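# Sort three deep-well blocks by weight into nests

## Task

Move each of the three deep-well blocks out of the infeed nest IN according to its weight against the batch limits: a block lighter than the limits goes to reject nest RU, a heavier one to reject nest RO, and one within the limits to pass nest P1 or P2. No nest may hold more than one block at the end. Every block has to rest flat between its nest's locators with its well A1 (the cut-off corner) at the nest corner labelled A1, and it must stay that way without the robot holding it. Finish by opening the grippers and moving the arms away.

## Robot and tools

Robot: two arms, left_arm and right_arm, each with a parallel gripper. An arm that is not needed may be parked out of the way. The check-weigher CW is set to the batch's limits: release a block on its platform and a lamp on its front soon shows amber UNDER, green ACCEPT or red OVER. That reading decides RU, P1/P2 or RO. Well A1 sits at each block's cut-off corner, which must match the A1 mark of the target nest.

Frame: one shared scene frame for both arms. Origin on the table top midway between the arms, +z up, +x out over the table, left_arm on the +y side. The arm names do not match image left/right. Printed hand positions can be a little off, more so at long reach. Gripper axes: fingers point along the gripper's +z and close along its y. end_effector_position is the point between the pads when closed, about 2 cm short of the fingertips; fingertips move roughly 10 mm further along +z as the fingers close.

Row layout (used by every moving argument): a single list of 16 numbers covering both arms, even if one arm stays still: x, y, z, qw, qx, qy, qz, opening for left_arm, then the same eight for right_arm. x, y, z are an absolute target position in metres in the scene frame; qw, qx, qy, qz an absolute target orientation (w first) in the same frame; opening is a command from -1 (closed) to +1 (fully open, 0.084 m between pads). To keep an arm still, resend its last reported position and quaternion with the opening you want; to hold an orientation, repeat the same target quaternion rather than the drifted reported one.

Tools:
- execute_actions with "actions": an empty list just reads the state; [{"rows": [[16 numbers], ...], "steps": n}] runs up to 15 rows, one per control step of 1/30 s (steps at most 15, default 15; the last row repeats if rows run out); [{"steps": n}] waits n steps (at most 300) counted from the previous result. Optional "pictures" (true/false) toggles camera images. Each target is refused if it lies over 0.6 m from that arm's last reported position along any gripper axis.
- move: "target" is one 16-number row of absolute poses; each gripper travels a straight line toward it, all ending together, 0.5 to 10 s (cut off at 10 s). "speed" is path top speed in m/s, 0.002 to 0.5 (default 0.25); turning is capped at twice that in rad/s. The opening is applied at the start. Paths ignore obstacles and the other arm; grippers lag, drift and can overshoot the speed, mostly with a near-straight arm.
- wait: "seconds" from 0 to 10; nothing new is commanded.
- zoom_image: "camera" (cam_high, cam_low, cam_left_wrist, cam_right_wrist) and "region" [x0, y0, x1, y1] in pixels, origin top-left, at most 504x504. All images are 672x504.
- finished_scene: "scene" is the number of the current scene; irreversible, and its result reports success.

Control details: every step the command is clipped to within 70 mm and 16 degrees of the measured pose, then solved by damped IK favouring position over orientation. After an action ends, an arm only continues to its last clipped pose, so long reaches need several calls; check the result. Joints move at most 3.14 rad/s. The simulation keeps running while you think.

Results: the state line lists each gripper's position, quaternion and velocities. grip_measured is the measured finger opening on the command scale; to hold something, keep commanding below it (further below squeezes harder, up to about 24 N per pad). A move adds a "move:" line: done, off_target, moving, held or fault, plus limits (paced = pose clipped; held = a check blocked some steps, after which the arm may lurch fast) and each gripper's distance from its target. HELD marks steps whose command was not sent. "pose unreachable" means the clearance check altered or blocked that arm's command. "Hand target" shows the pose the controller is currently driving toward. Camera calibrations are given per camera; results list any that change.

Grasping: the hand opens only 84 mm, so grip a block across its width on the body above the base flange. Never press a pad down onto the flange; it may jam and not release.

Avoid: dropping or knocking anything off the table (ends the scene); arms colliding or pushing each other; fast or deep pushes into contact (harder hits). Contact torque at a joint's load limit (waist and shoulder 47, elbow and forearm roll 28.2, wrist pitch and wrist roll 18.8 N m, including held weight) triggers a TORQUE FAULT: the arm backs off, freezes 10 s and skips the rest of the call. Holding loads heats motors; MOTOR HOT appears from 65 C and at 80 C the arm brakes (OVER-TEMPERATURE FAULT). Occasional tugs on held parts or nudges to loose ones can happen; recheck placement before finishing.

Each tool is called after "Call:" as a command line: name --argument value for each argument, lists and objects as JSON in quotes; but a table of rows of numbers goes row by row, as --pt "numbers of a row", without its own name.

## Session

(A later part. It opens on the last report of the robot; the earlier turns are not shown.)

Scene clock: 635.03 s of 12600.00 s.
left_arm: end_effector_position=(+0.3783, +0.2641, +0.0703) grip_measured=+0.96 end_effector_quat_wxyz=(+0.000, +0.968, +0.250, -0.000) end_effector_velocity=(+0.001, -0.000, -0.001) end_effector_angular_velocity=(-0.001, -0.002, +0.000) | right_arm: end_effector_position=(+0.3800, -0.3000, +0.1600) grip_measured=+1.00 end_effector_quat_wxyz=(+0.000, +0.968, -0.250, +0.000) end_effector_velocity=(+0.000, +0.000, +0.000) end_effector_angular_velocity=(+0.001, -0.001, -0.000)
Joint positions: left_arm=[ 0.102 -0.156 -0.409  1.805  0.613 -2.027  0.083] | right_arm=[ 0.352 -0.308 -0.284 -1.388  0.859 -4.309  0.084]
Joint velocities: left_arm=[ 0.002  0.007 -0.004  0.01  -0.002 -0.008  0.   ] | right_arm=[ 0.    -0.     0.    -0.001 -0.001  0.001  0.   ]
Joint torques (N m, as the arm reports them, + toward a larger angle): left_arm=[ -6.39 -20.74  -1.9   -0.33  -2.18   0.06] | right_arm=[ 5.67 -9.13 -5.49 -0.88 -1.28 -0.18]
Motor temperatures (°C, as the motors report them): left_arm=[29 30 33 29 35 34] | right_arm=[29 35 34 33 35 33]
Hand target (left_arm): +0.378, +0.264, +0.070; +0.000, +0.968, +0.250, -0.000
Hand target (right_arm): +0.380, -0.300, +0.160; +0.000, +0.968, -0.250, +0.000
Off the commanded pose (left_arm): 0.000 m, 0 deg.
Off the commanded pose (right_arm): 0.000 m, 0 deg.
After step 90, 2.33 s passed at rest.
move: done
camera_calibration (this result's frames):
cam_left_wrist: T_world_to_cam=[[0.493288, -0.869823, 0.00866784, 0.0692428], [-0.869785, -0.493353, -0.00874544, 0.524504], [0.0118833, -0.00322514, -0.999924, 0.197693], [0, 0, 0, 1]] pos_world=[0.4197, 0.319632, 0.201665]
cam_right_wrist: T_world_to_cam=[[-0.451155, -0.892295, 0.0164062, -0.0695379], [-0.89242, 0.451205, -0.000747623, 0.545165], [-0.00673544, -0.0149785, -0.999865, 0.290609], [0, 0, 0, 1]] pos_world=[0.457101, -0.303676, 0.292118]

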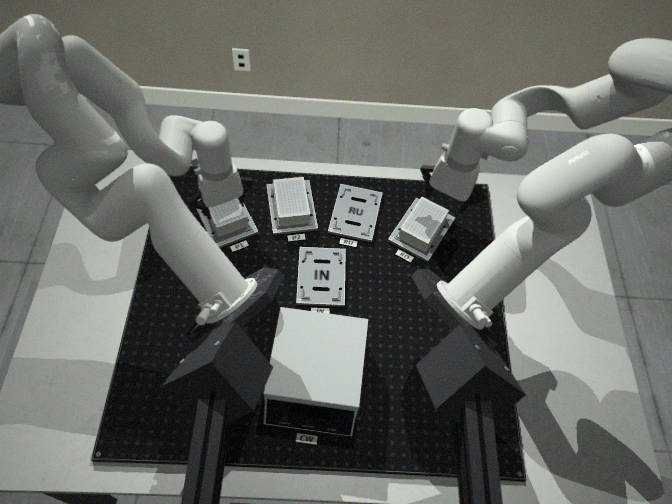

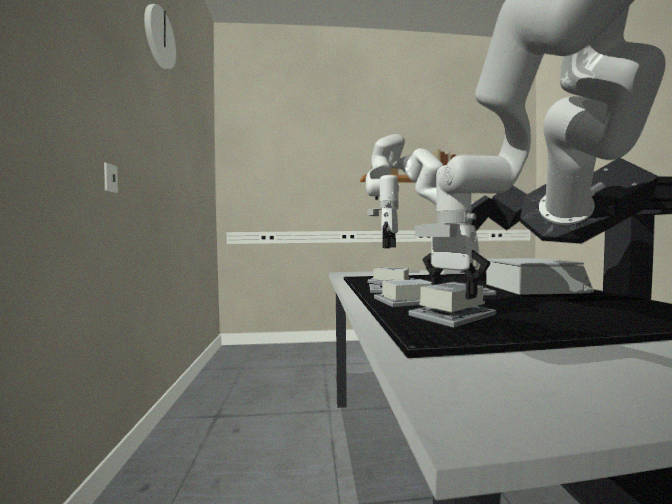

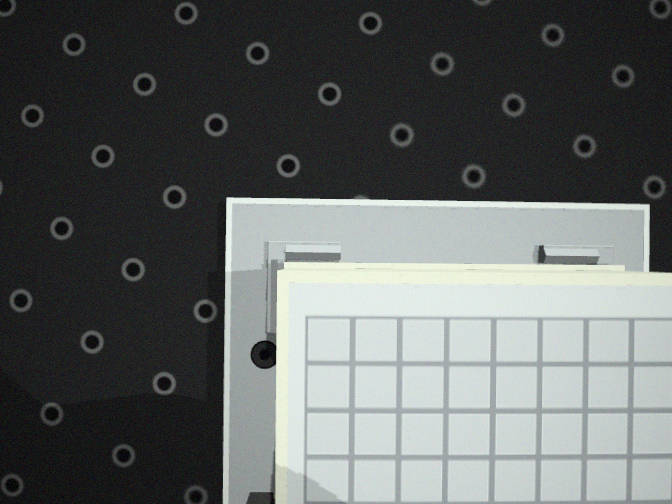

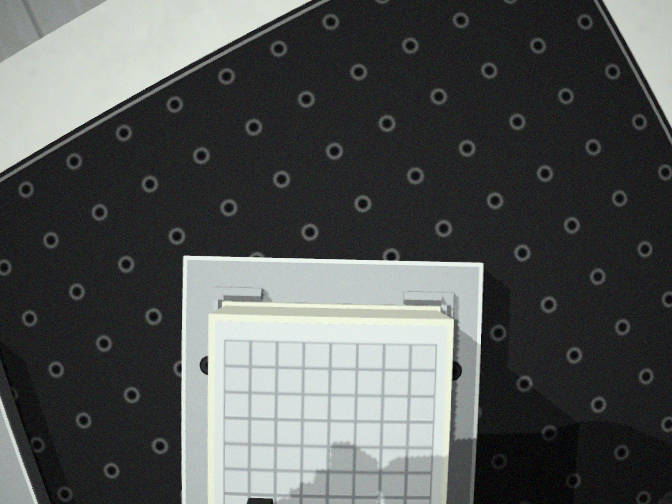

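Call:
move --target '[0.3781,0.2646,0.066,0,0.9690,0.2470,0,0.2,0.38,-0.30,0.16,0,0.9681,-0.2504,0,1]' --speed 0.004

Call:
move --target '[0.3781,0.2646,0.0575,0,0.9690,0.2470,0,0.2,0.38,-0.30,0.16,0,0.9681,-0.2504,0,1]' --speed 0.004

Scene clock: 646.33 s of 12600.00 s.
left_arm: end_effector_position=(+0.3781, +0.2646, +0.0661) grip_measured=+0.96 end_effector_quat_wxyz=(+0.000, +0.969, +0.247, -0.000) end_effector_velocity=(+0.001, -0.001, -0.000) end_effector_angular_velocity=(-0.003, -0.003, -0.004) | right_arm: end_effector_position=(+0.3800, -0.3000, +0.1600) grip_measured=+1.00 end_effector_quat_wxyz=(+0.000, +0.968, -0.250, -0.000) end_effector_velocity=(+0.000, -0.000, -0.000) end_effector_angular_velocity=(-0.001, -0.001, +0.002)
Joint positions: left_arm=[ 0.111 -0.14  -0.418  1.825  0.61  -2.034  0.083] | right_arm=[ 0.352 -0.308 -0.284 -1.388  0.859 -4.309  0.084]
Joint velocities: left_arm=[-0.001  0.003 -0.002  0.005 -0.002 -0.001 -0.   ] | right_arm=[-0.001  0.     0.    -0.003  0.    -0.001  0.   ]
Joint torques (N m, as the arm reports them, + toward a larger angle): left_arm=[ -6.73 -20.94  -1.62  -0.54  -2.18   0.16] | right_arm=[ 5.65 -8.52 -5.63 -0.87 -1.16 -0.13]
Motor temperatures (°C, as the motors report them): left_arm=[29 30 33 29 35 34] | right_arm=[29 35 34 33 35 33]
Hand target (left_arm): +0.378, +0.265, +0.066; +0.000, +0.969, +0.247, -0.000
Hand target (right_arm): +0.380, -0.300, +0.160; -0.000, +0.968, -0.250, -0.000
Off the commanded pose (left_arm): 0.000 m, 0 deg.
Off the commanded pose (right_arm): 0.000 m, 0 deg.
After step 90, 7.07 s passed at rest.
move: done
camera_calibration (this result's frames):
cam_left_wrist: T_world_to_cam=[[0.487244, -0.873228, 0.00818724, 0.0730281], [-0.873185, -0.487305, -0.00903041, 0.524192], [0.0118753, -0.00274897, -0.999926, 0.193405], [0, 0, 0, 1]] pos_world=[0.419838, 0.319743, 0.197527]
cam_right_wrist: T_world_to_cam=[[-0.451155, -0.892295, 0.0164065, -0.0695381], [-0.89242, 0.451205, -0.000747394, 0.545165], [-0.00673579, -0.0149787, -0.999865, 0.290609], [0, 0, 0, 1]] pos_world=[0.457101, -0.303676, 0.292118]

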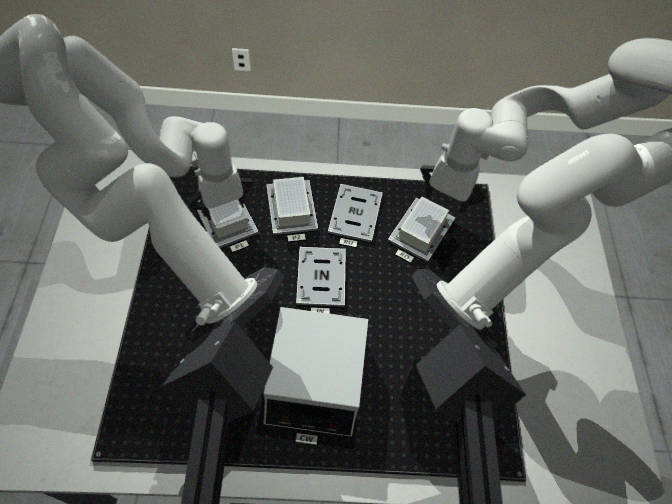

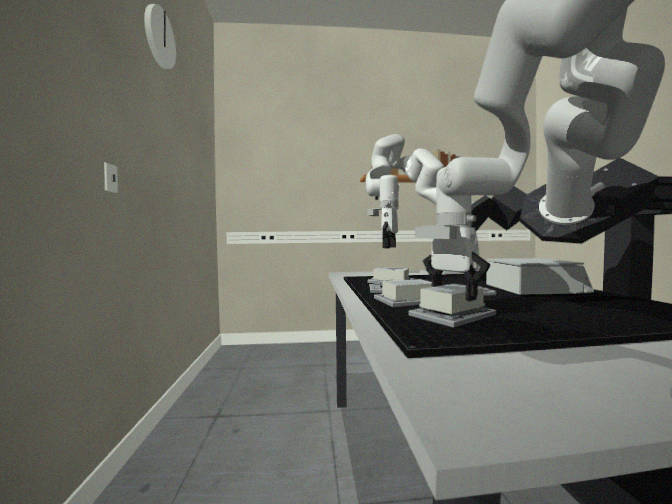

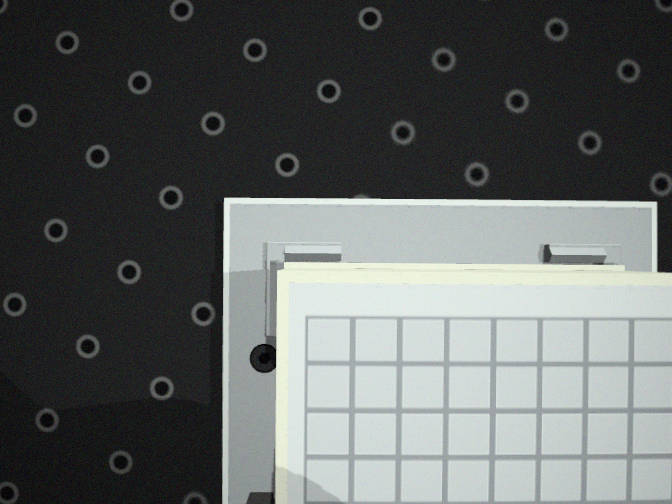

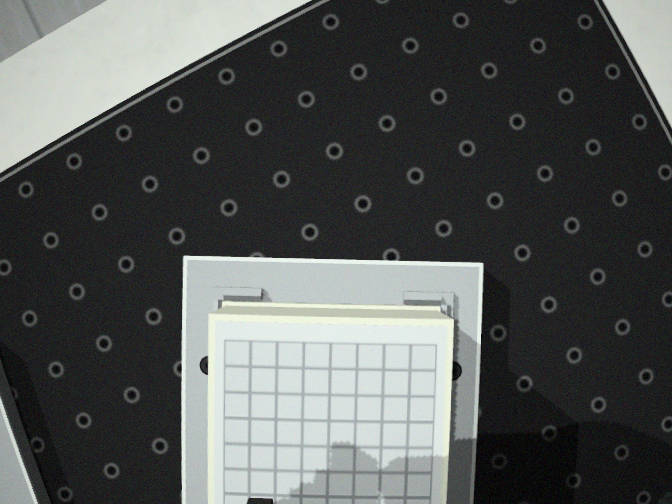

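Scene clock: 648.70 s of 12600.00 s.
left_arm: end_effector_position=(+0.3781, +0.2646, +0.0576) grip_measured=+0.96 end_effector_quat_wxyz=(+0.000, +0.969, +0.247, -0.000) end_effector_velocity=(+0.000, -0.000, -0.001) end_effector_angular_velocity=(-0.001, -0.001, -0.001) | right_arm: end_effector_position=(+0.3800, -0.3000, +0.1600) grip_measured=+1.00 end_effector_quat_wxyz=(+0.000, +0.968, -0.250, -0.000) end_effector_velocity=(+0.000, +0.000, +0.000) end_effector_angular_velocity=(+0.001, +0.000, -0.000)
Joint positions: left_arm=[ 0.126 -0.105 -0.439  1.861  0.606 -2.062  0.083] | right_arm=[ 0.352 -0.308 -0.284 -1.388  0.859 -4.309  0.084]
Joint velocities: left_arm=[ 0.     0.004 -0.002  0.005 -0.    -0.003 -0.   ] | right_arm=[-0.    -0.    -0.     0.    -0.001 -0.     0.   ]
Joint torques (N m, as the arm reports them, + toward a larger angle): left_arm=[ -6.84 -21.38  -1.12  -0.55  -2.13  -0.05] | right_arm=[ 5.82 -9.49 -4.9  -1.01 -1.1   0.02]
Motor temperatures (°C, as the motors report them): left_arm=[29 30 33 29 35 34] | right_arm=[29 35 34 33 35 33]
Hand target (left_arm): +0.378, +0.265, +0.058; +0.000, +0.969, +0.247, -0.000
Hand target (right_arm): +0.380, -0.300, +0.160; +0.000, +0.968, -0.250, +0.000
Off the commanded pose (left_arm): 0.000 m, 0 deg.
Off the commanded pose (right_arm): 0.000 m, 0 deg.
move: done
camera_calibration (this result's frames):
cam_left_wrist: T_world_to_cam=[[0.487121, -0.873296, 0.00820991, 0.0731577], [-0.873254, -0.487182, -0.00902584, 0.524107], [0.011882, -0.00277266, -0.999926, 0.184915], [0, 0, 0, 1]] pos_world=[0.419844, 0.319736, 0.189031]
cam_right_wrist: T_world_to_cam=[[-0.451155, -0.892295, 0.0164063, -0.0695379], [-0.89242, 0.451205, -0.00074743, 0.545165], [-0.00673566, -0.0149785, -0.999865, 0.290609], [0, 0, 0, 1]] pos_world=[0.457101, -0.303676, 0.292118]

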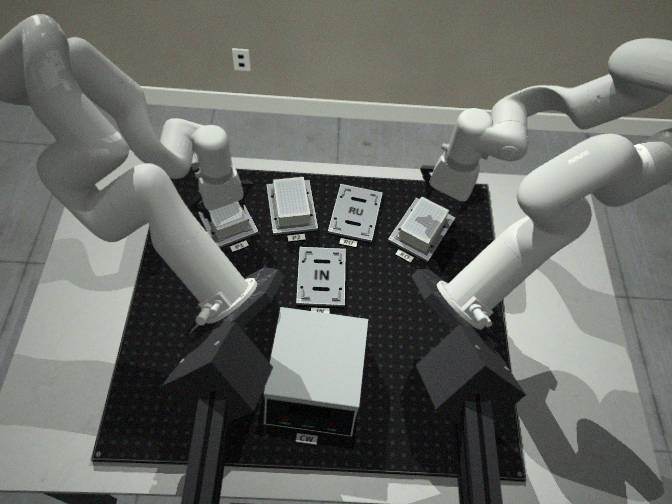

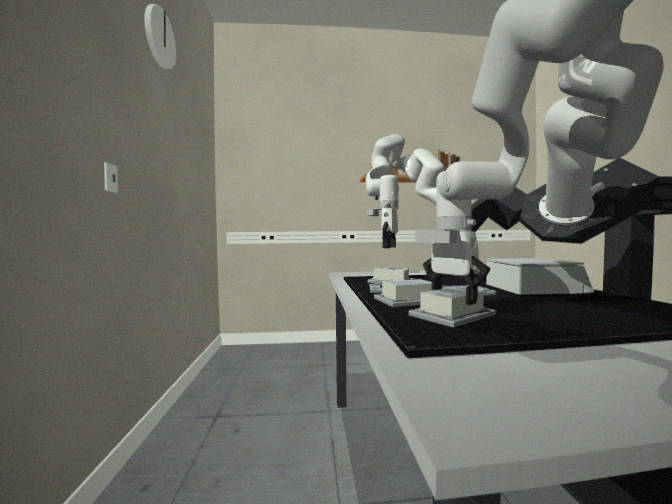

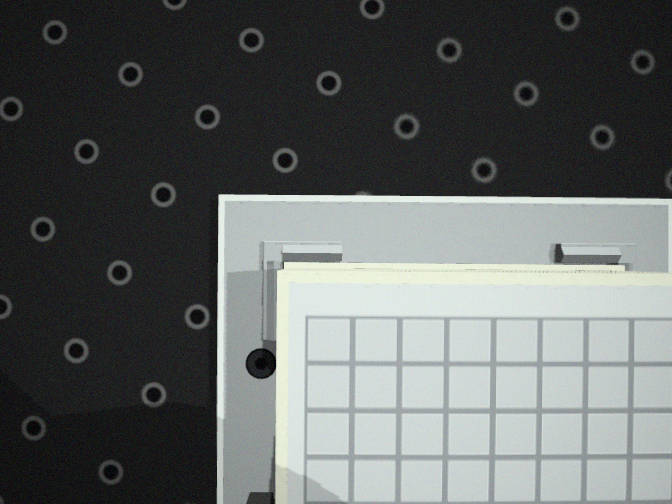

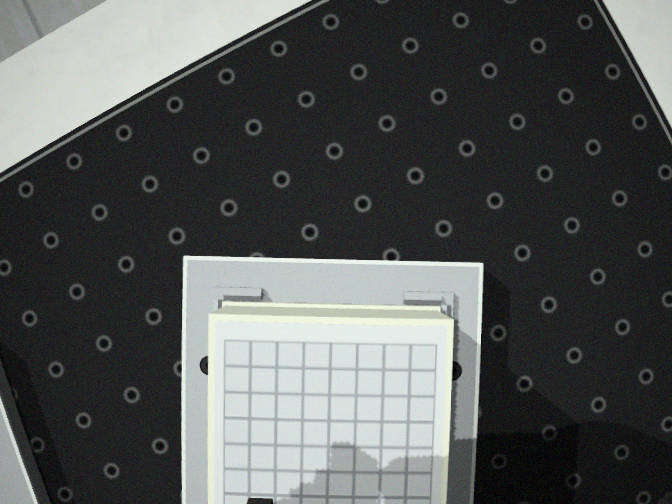

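Call:
move --target '[0.3781,0.2646,0.0563,0,0.9690,0.2470,0,0.2,0.38,-0.30,0.16,0,0.9681,-0.2504,0,1]' --speed 0.003

Call:
move --target '[0.3781,0.2646,0.0563,0,0.9690,0.2470,0,1,0.38,-0.30,0.16,0,0.9681,-0.2504,0,1]' --speed 0.003

Call:
move --target '[0.3781,0.2646,0.15,0,0.9690,0.2470,0,1,0.38,-0.30,0.16,0,0.9681,-0.2504,0,1]' --speed 0.03

Scene clock: 668.27 s of 12600.00 s.
left_arm: end_effector_position=(+0.3781, +0.2646, +0.0564) grip_measured=+0.96 end_effector_quat_wxyz=(+0.000, +0.969, +0.247, -0.000) end_effector_velocity=(-0.000, +0.001, -0.001) end_effector_angular_velocity=(+0.003, +0.001, +0.001) | right_arm: end_effector_position=(+0.3800, -0.3000, +0.1600) grip_measured=+1.00 end_effector_quat_wxyz=(+0.000, +0.968, -0.250, -0.000) end_effector_velocity=(+0.000, -0.001, -0.000) end_effector_angular_velocity=(-0.002, -0.000, -0.000)
Joint positions: left_arm=[ 0.129 -0.1   -0.442  1.866  0.606 -2.066  0.083] | right_arm=[ 0.352 -0.308 -0.284 -1.388  0.859 -4.309  0.084]
Joint velocities: left_arm=[ 0.002  0.002 -0.001  0.002  0.002 -0.002  0.   ] | right_arm=[-0.001 -0.     0.    -0.001  0.002  0.     0.   ]
Joint torques (N m, as the arm reports them, + toward a larger angle): left_arm=[ -6.99 -21.27  -1.24  -0.32  -2.22  -0.03] | right_arm=[ 6.36 -9.07 -5.6  -0.29 -1.25 -0.22]
Motor temperatures (°C, as the motors report them): left_arm=[29 30 33 29 35 34] | right_arm=[29 35 34 33 35 33]
Hand target (left_arm): +0.378, +0.265, +0.056; +0.000, +0.969, +0.247, -0.000
Hand target (right_arm): +0.380, -0.300, +0.160; +0.000, +0.968, -0.250, +0.000
Off the commanded pose (left_arm): 0.000 m, 0 deg.
Off the commanded pose (right_arm): 0.000 m, 0 deg.
After step 90, 15.87 s passed at rest.
move: done
camera_calibration (this result's frames):
cam_left_wrist: T_world_to_cam=[[0.487114, -0.8733, 0.00816631, 0.0731958], [-0.873258, -0.487175, -0.0090544, 0.524101], [0.0118856, -0.00272077, -0.999926, 0.18366], [0, 0, 0, 1]] pos_world=[0.419838, 0.31975, 0.187794]
cam_right_wrist: T_world_to_cam=[[-0.451155, -0.892295, 0.0164063, -0.069538], [-0.89242, 0.451205, -0.000747408, 0.545165], [-0.0067357, -0.0149785, -0.999865, 0.290609], [0, 0, 0, 1]] pos_world=[0.457101, -0.303676, 0.292118]

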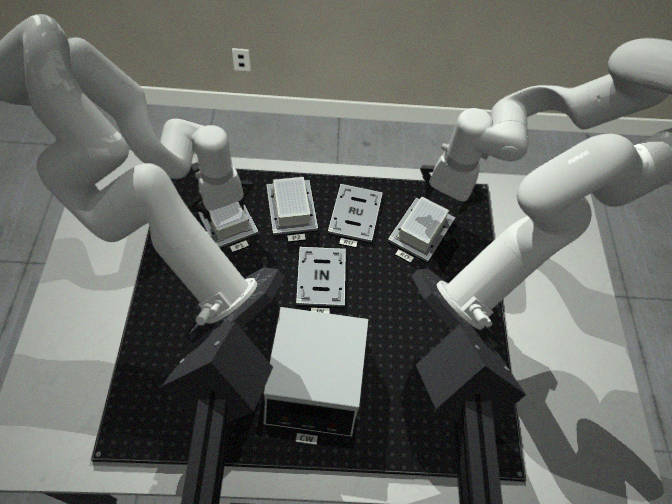

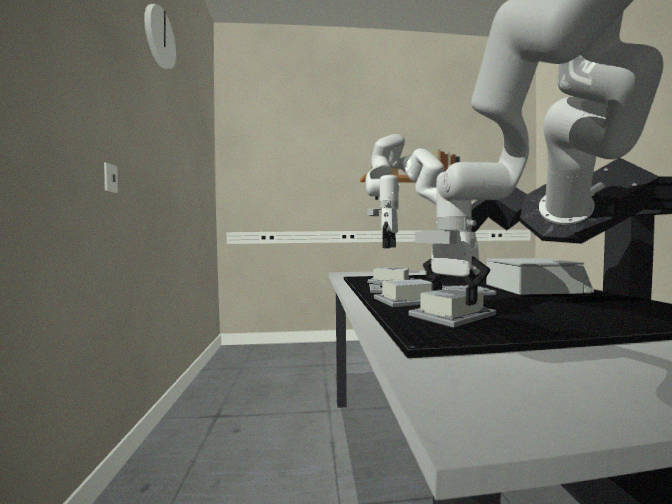

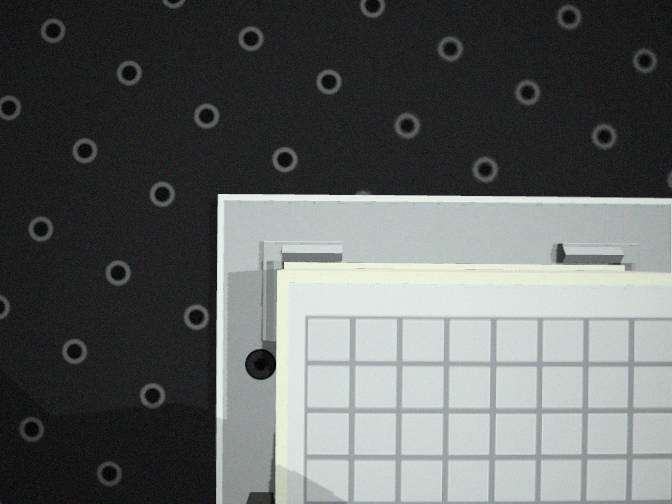

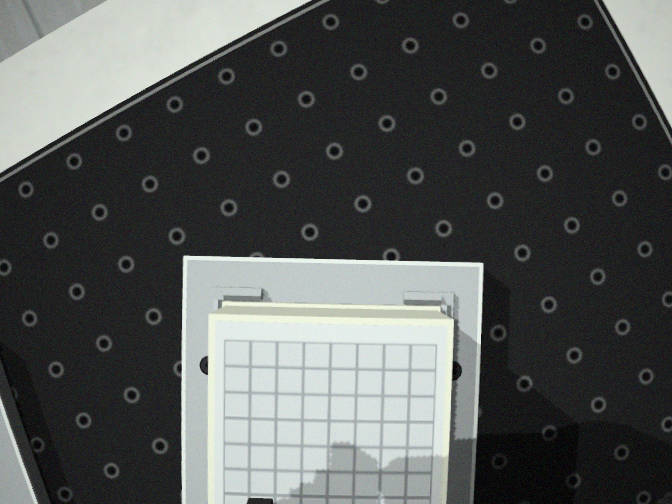

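Scene clock: 668.97 s of 12600.00 s.
left_arm: end_effector_position=(+0.3781, +0.2646, +0.0563) grip_measured=+1.00 end_effector_quat_wxyz=(+0.000, +0.969, +0.247, +0.000) end_effector_velocity=(+0.000, +0.000, -0.000) end_effector_angular_velocity=(-0.000, +0.000, +0.000) | right_arm: end_effector_position=(+0.3800, -0.3000, +0.1600) grip_measured=+1.00 end_effector_quat_wxyz=(+0.000, +0.968, -0.250, -0.000) end_effector_velocity=(+0.000, +0.001, +0.000) end_effector_angular_velocity=(+0.002, -0.001, -0.000)
Joint positions: left_arm=[ 0.129 -0.1   -0.442  1.866  0.606 -2.066  0.084] | right_arm=[ 0.352 -0.308 -0.284 -1.388  0.859 -4.309  0.084]
Joint velocities: left_arm=[ 0.  0. -0.  0. -0. -0.  0.] | right_arm=[ 0.002  0.     0.     0.001 -0.001  0.001 -0.   ]
Joint torques (N m, as the arm reports them, + toward a larger angle): left_arm=[ -6.83 -20.99  -1.15  -0.21  -2.12  -0.05] | right_arm=[ 6.39 -8.27 -5.76 -0.93 -1.62 -0.34]
Motor temperatures (°C, as the motors report them): left_arm=[29 30 33 29 35 34] | right_arm=[29 35 34 33 35 33]
Hand target (left_arm): +0.378, +0.265, +0.056; +0.000, +0.969, +0.247, -0.000
Hand target (right_arm): +0.380, -0.300, +0.160; +0.000, +0.968, -0.250, +0.000
Off the commanded pose (left_arm): 0.000 m, 0 deg.
Off the commanded pose (right_arm): 0.000 m, 0 deg.
move: done
camera_calibration (this result's frames):
cam_left_wrist: T_world_to_cam=[[0.487113, -0.873301, 0.0082022, 0.0731859], [-0.873258, -0.487174, -0.00908798, 0.524111], [0.0119324, -0.00273576, -0.999925, 0.183606], [0, 0, 0, 1]] pos_world=[0.419844, 0.319749, 0.187755]
cam_right_wrist: T_world_to_cam=[[-0.451155, -0.892295, 0.0164063, -0.0695379], [-0.89242, 0.451205, -0.000747373, 0.545165], [-0.0067357, -0.0149785, -0.999865, 0.290609], [0, 0, 0, 1]] pos_world=[0.457101, -0.303676, 0.292118]

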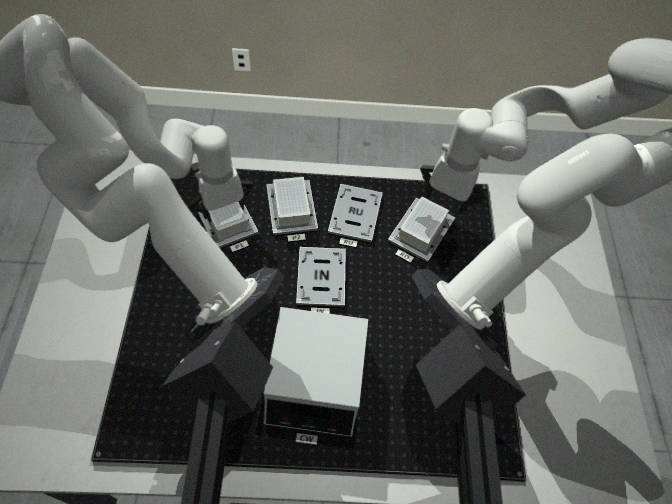

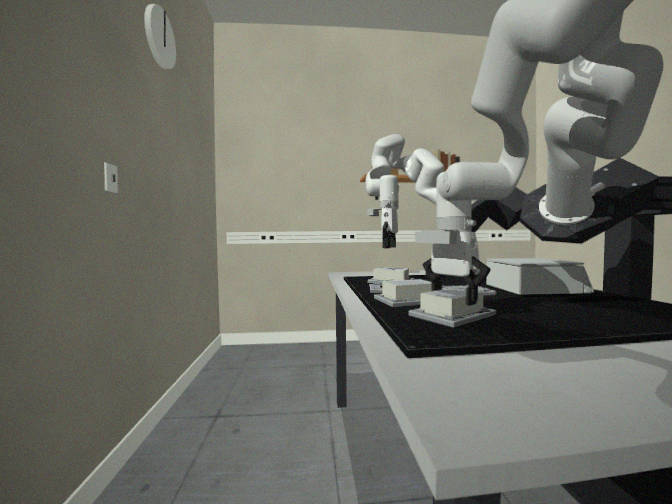

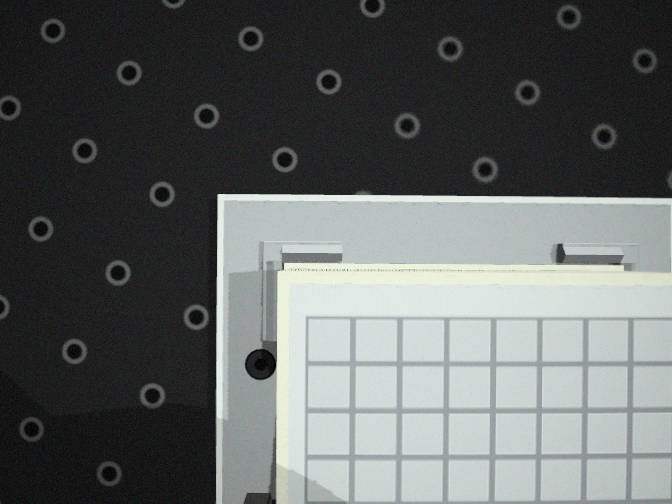

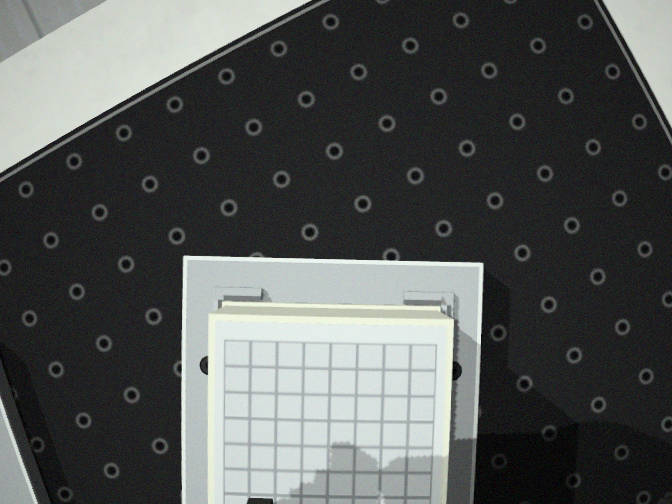

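Scene clock: 672.47 s of 12600.00 s.
left_arm: end_effector_position=(+0.3780, +0.2649, +0.1497) grip_measured=+1.00 end_effector_quat_wxyz=(-0.000, +0.969, +0.247, +0.000) end_effector_velocity=(-0.001, +0.001, +0.002) end_effector_angular_velocity=(+0.002, +0.003, -0.000) | right_arm: end_effector_position=(+0.3800, -0.3000, +0.1600) grip_measured=+1.00 end_effector_quat_wxyz=(+0.000, +0.968, -0.250, -0.000) end_effector_velocity=(-0.000, +0.000, +0.000) end_effector_angular_velocity=(-0.001, +0.000, -0.000)
Joint positions: left_arm=[-0.108 -0.504 -0.246  1.403  0.737 -1.719  0.084] | right_arm=[ 0.352 -0.308 -0.284 -1.388  0.859 -4.309  0.084]
Joint velocities: left_arm=[-0.006 -0.008  0.003 -0.012  0.008  0.009 -0.   ] | right_arm=[ 0.001  0.     0.     0.001  0.001  0.001 -0.   ]
Joint torques (N m, as the arm reports them, + toward a larger angle): left_arm=[ -4.43 -14.43  -6.74  -0.24  -2.14   0.  ] | right_arm=[ 6.93 -9.54 -5.76 -0.99 -1.38 -0.26]
Motor temperatures (°C, as the motors report them): left_arm=[29 30 33 29 35 34] | right_arm=[29 35 34 33 35 33]
Hand target (left_arm): +0.378, +0.265, +0.150; -0.000, +0.969, +0.247, +0.000
Hand target (right_arm): +0.380, -0.300, +0.160; +0.000, +0.968, -0.250, +0.000
Off the commanded pose (left_arm): 0.000 m, 0 deg.
Off the commanded pose (right_arm): 0.000 m, 0 deg.
move: done
camera_calibration (this result's frames):
cam_left_wrist: T_world_to_cam=[[0.487067, -0.873333, 0.00741392, 0.072869], [-0.873283, -0.48712, -0.00952339, 0.52509], [0.0119286, -0.00183593, -0.999927, 0.276732], [0, 0, 0, 1]] pos_world=[0.419759, 0.319928, 0.281172]
cam_right_wrist: T_world_to_cam=[[-0.451155, -0.892295, 0.0164063, -0.0695379], [-0.89242, 0.451205, -0.000747458, 0.545165], [-0.00673563, -0.0149785, -0.999865, 0.290609], [0, 0, 0, 1]] pos_world=[0.457101, -0.303676, 0.292118]

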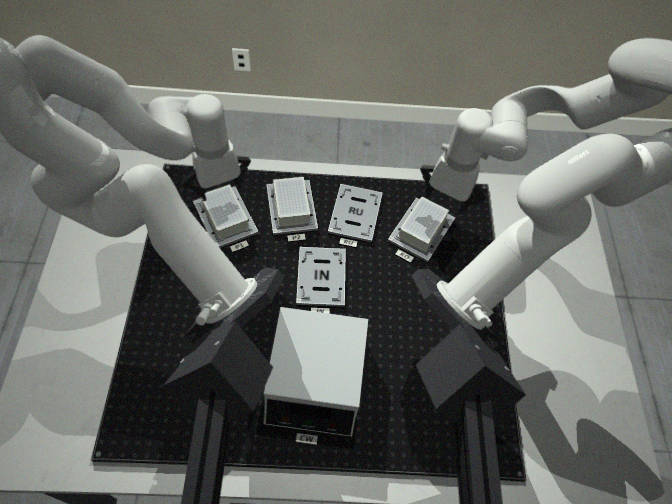

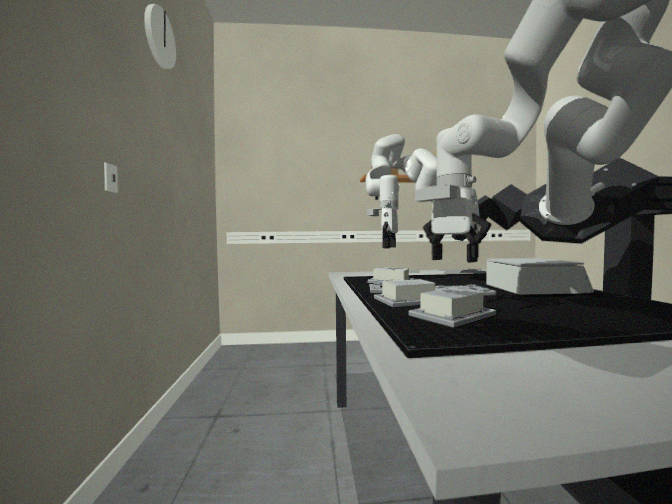

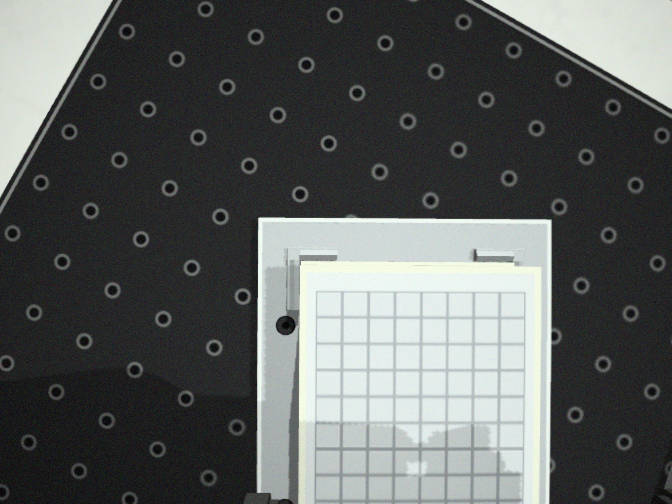

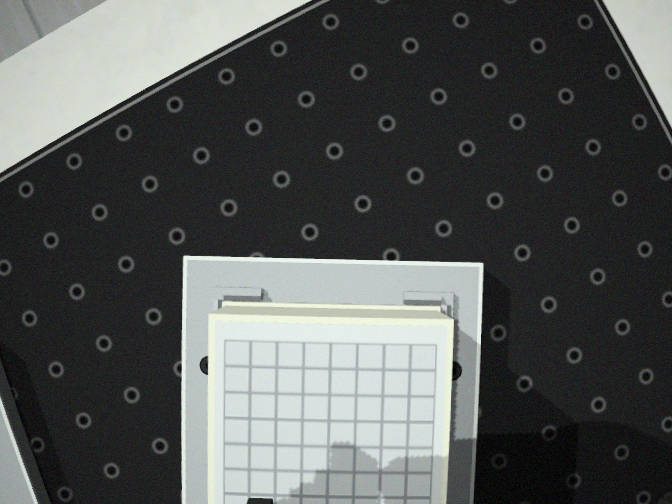

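Call:
finished_scene --scene 2

The scene is finished: the task was done.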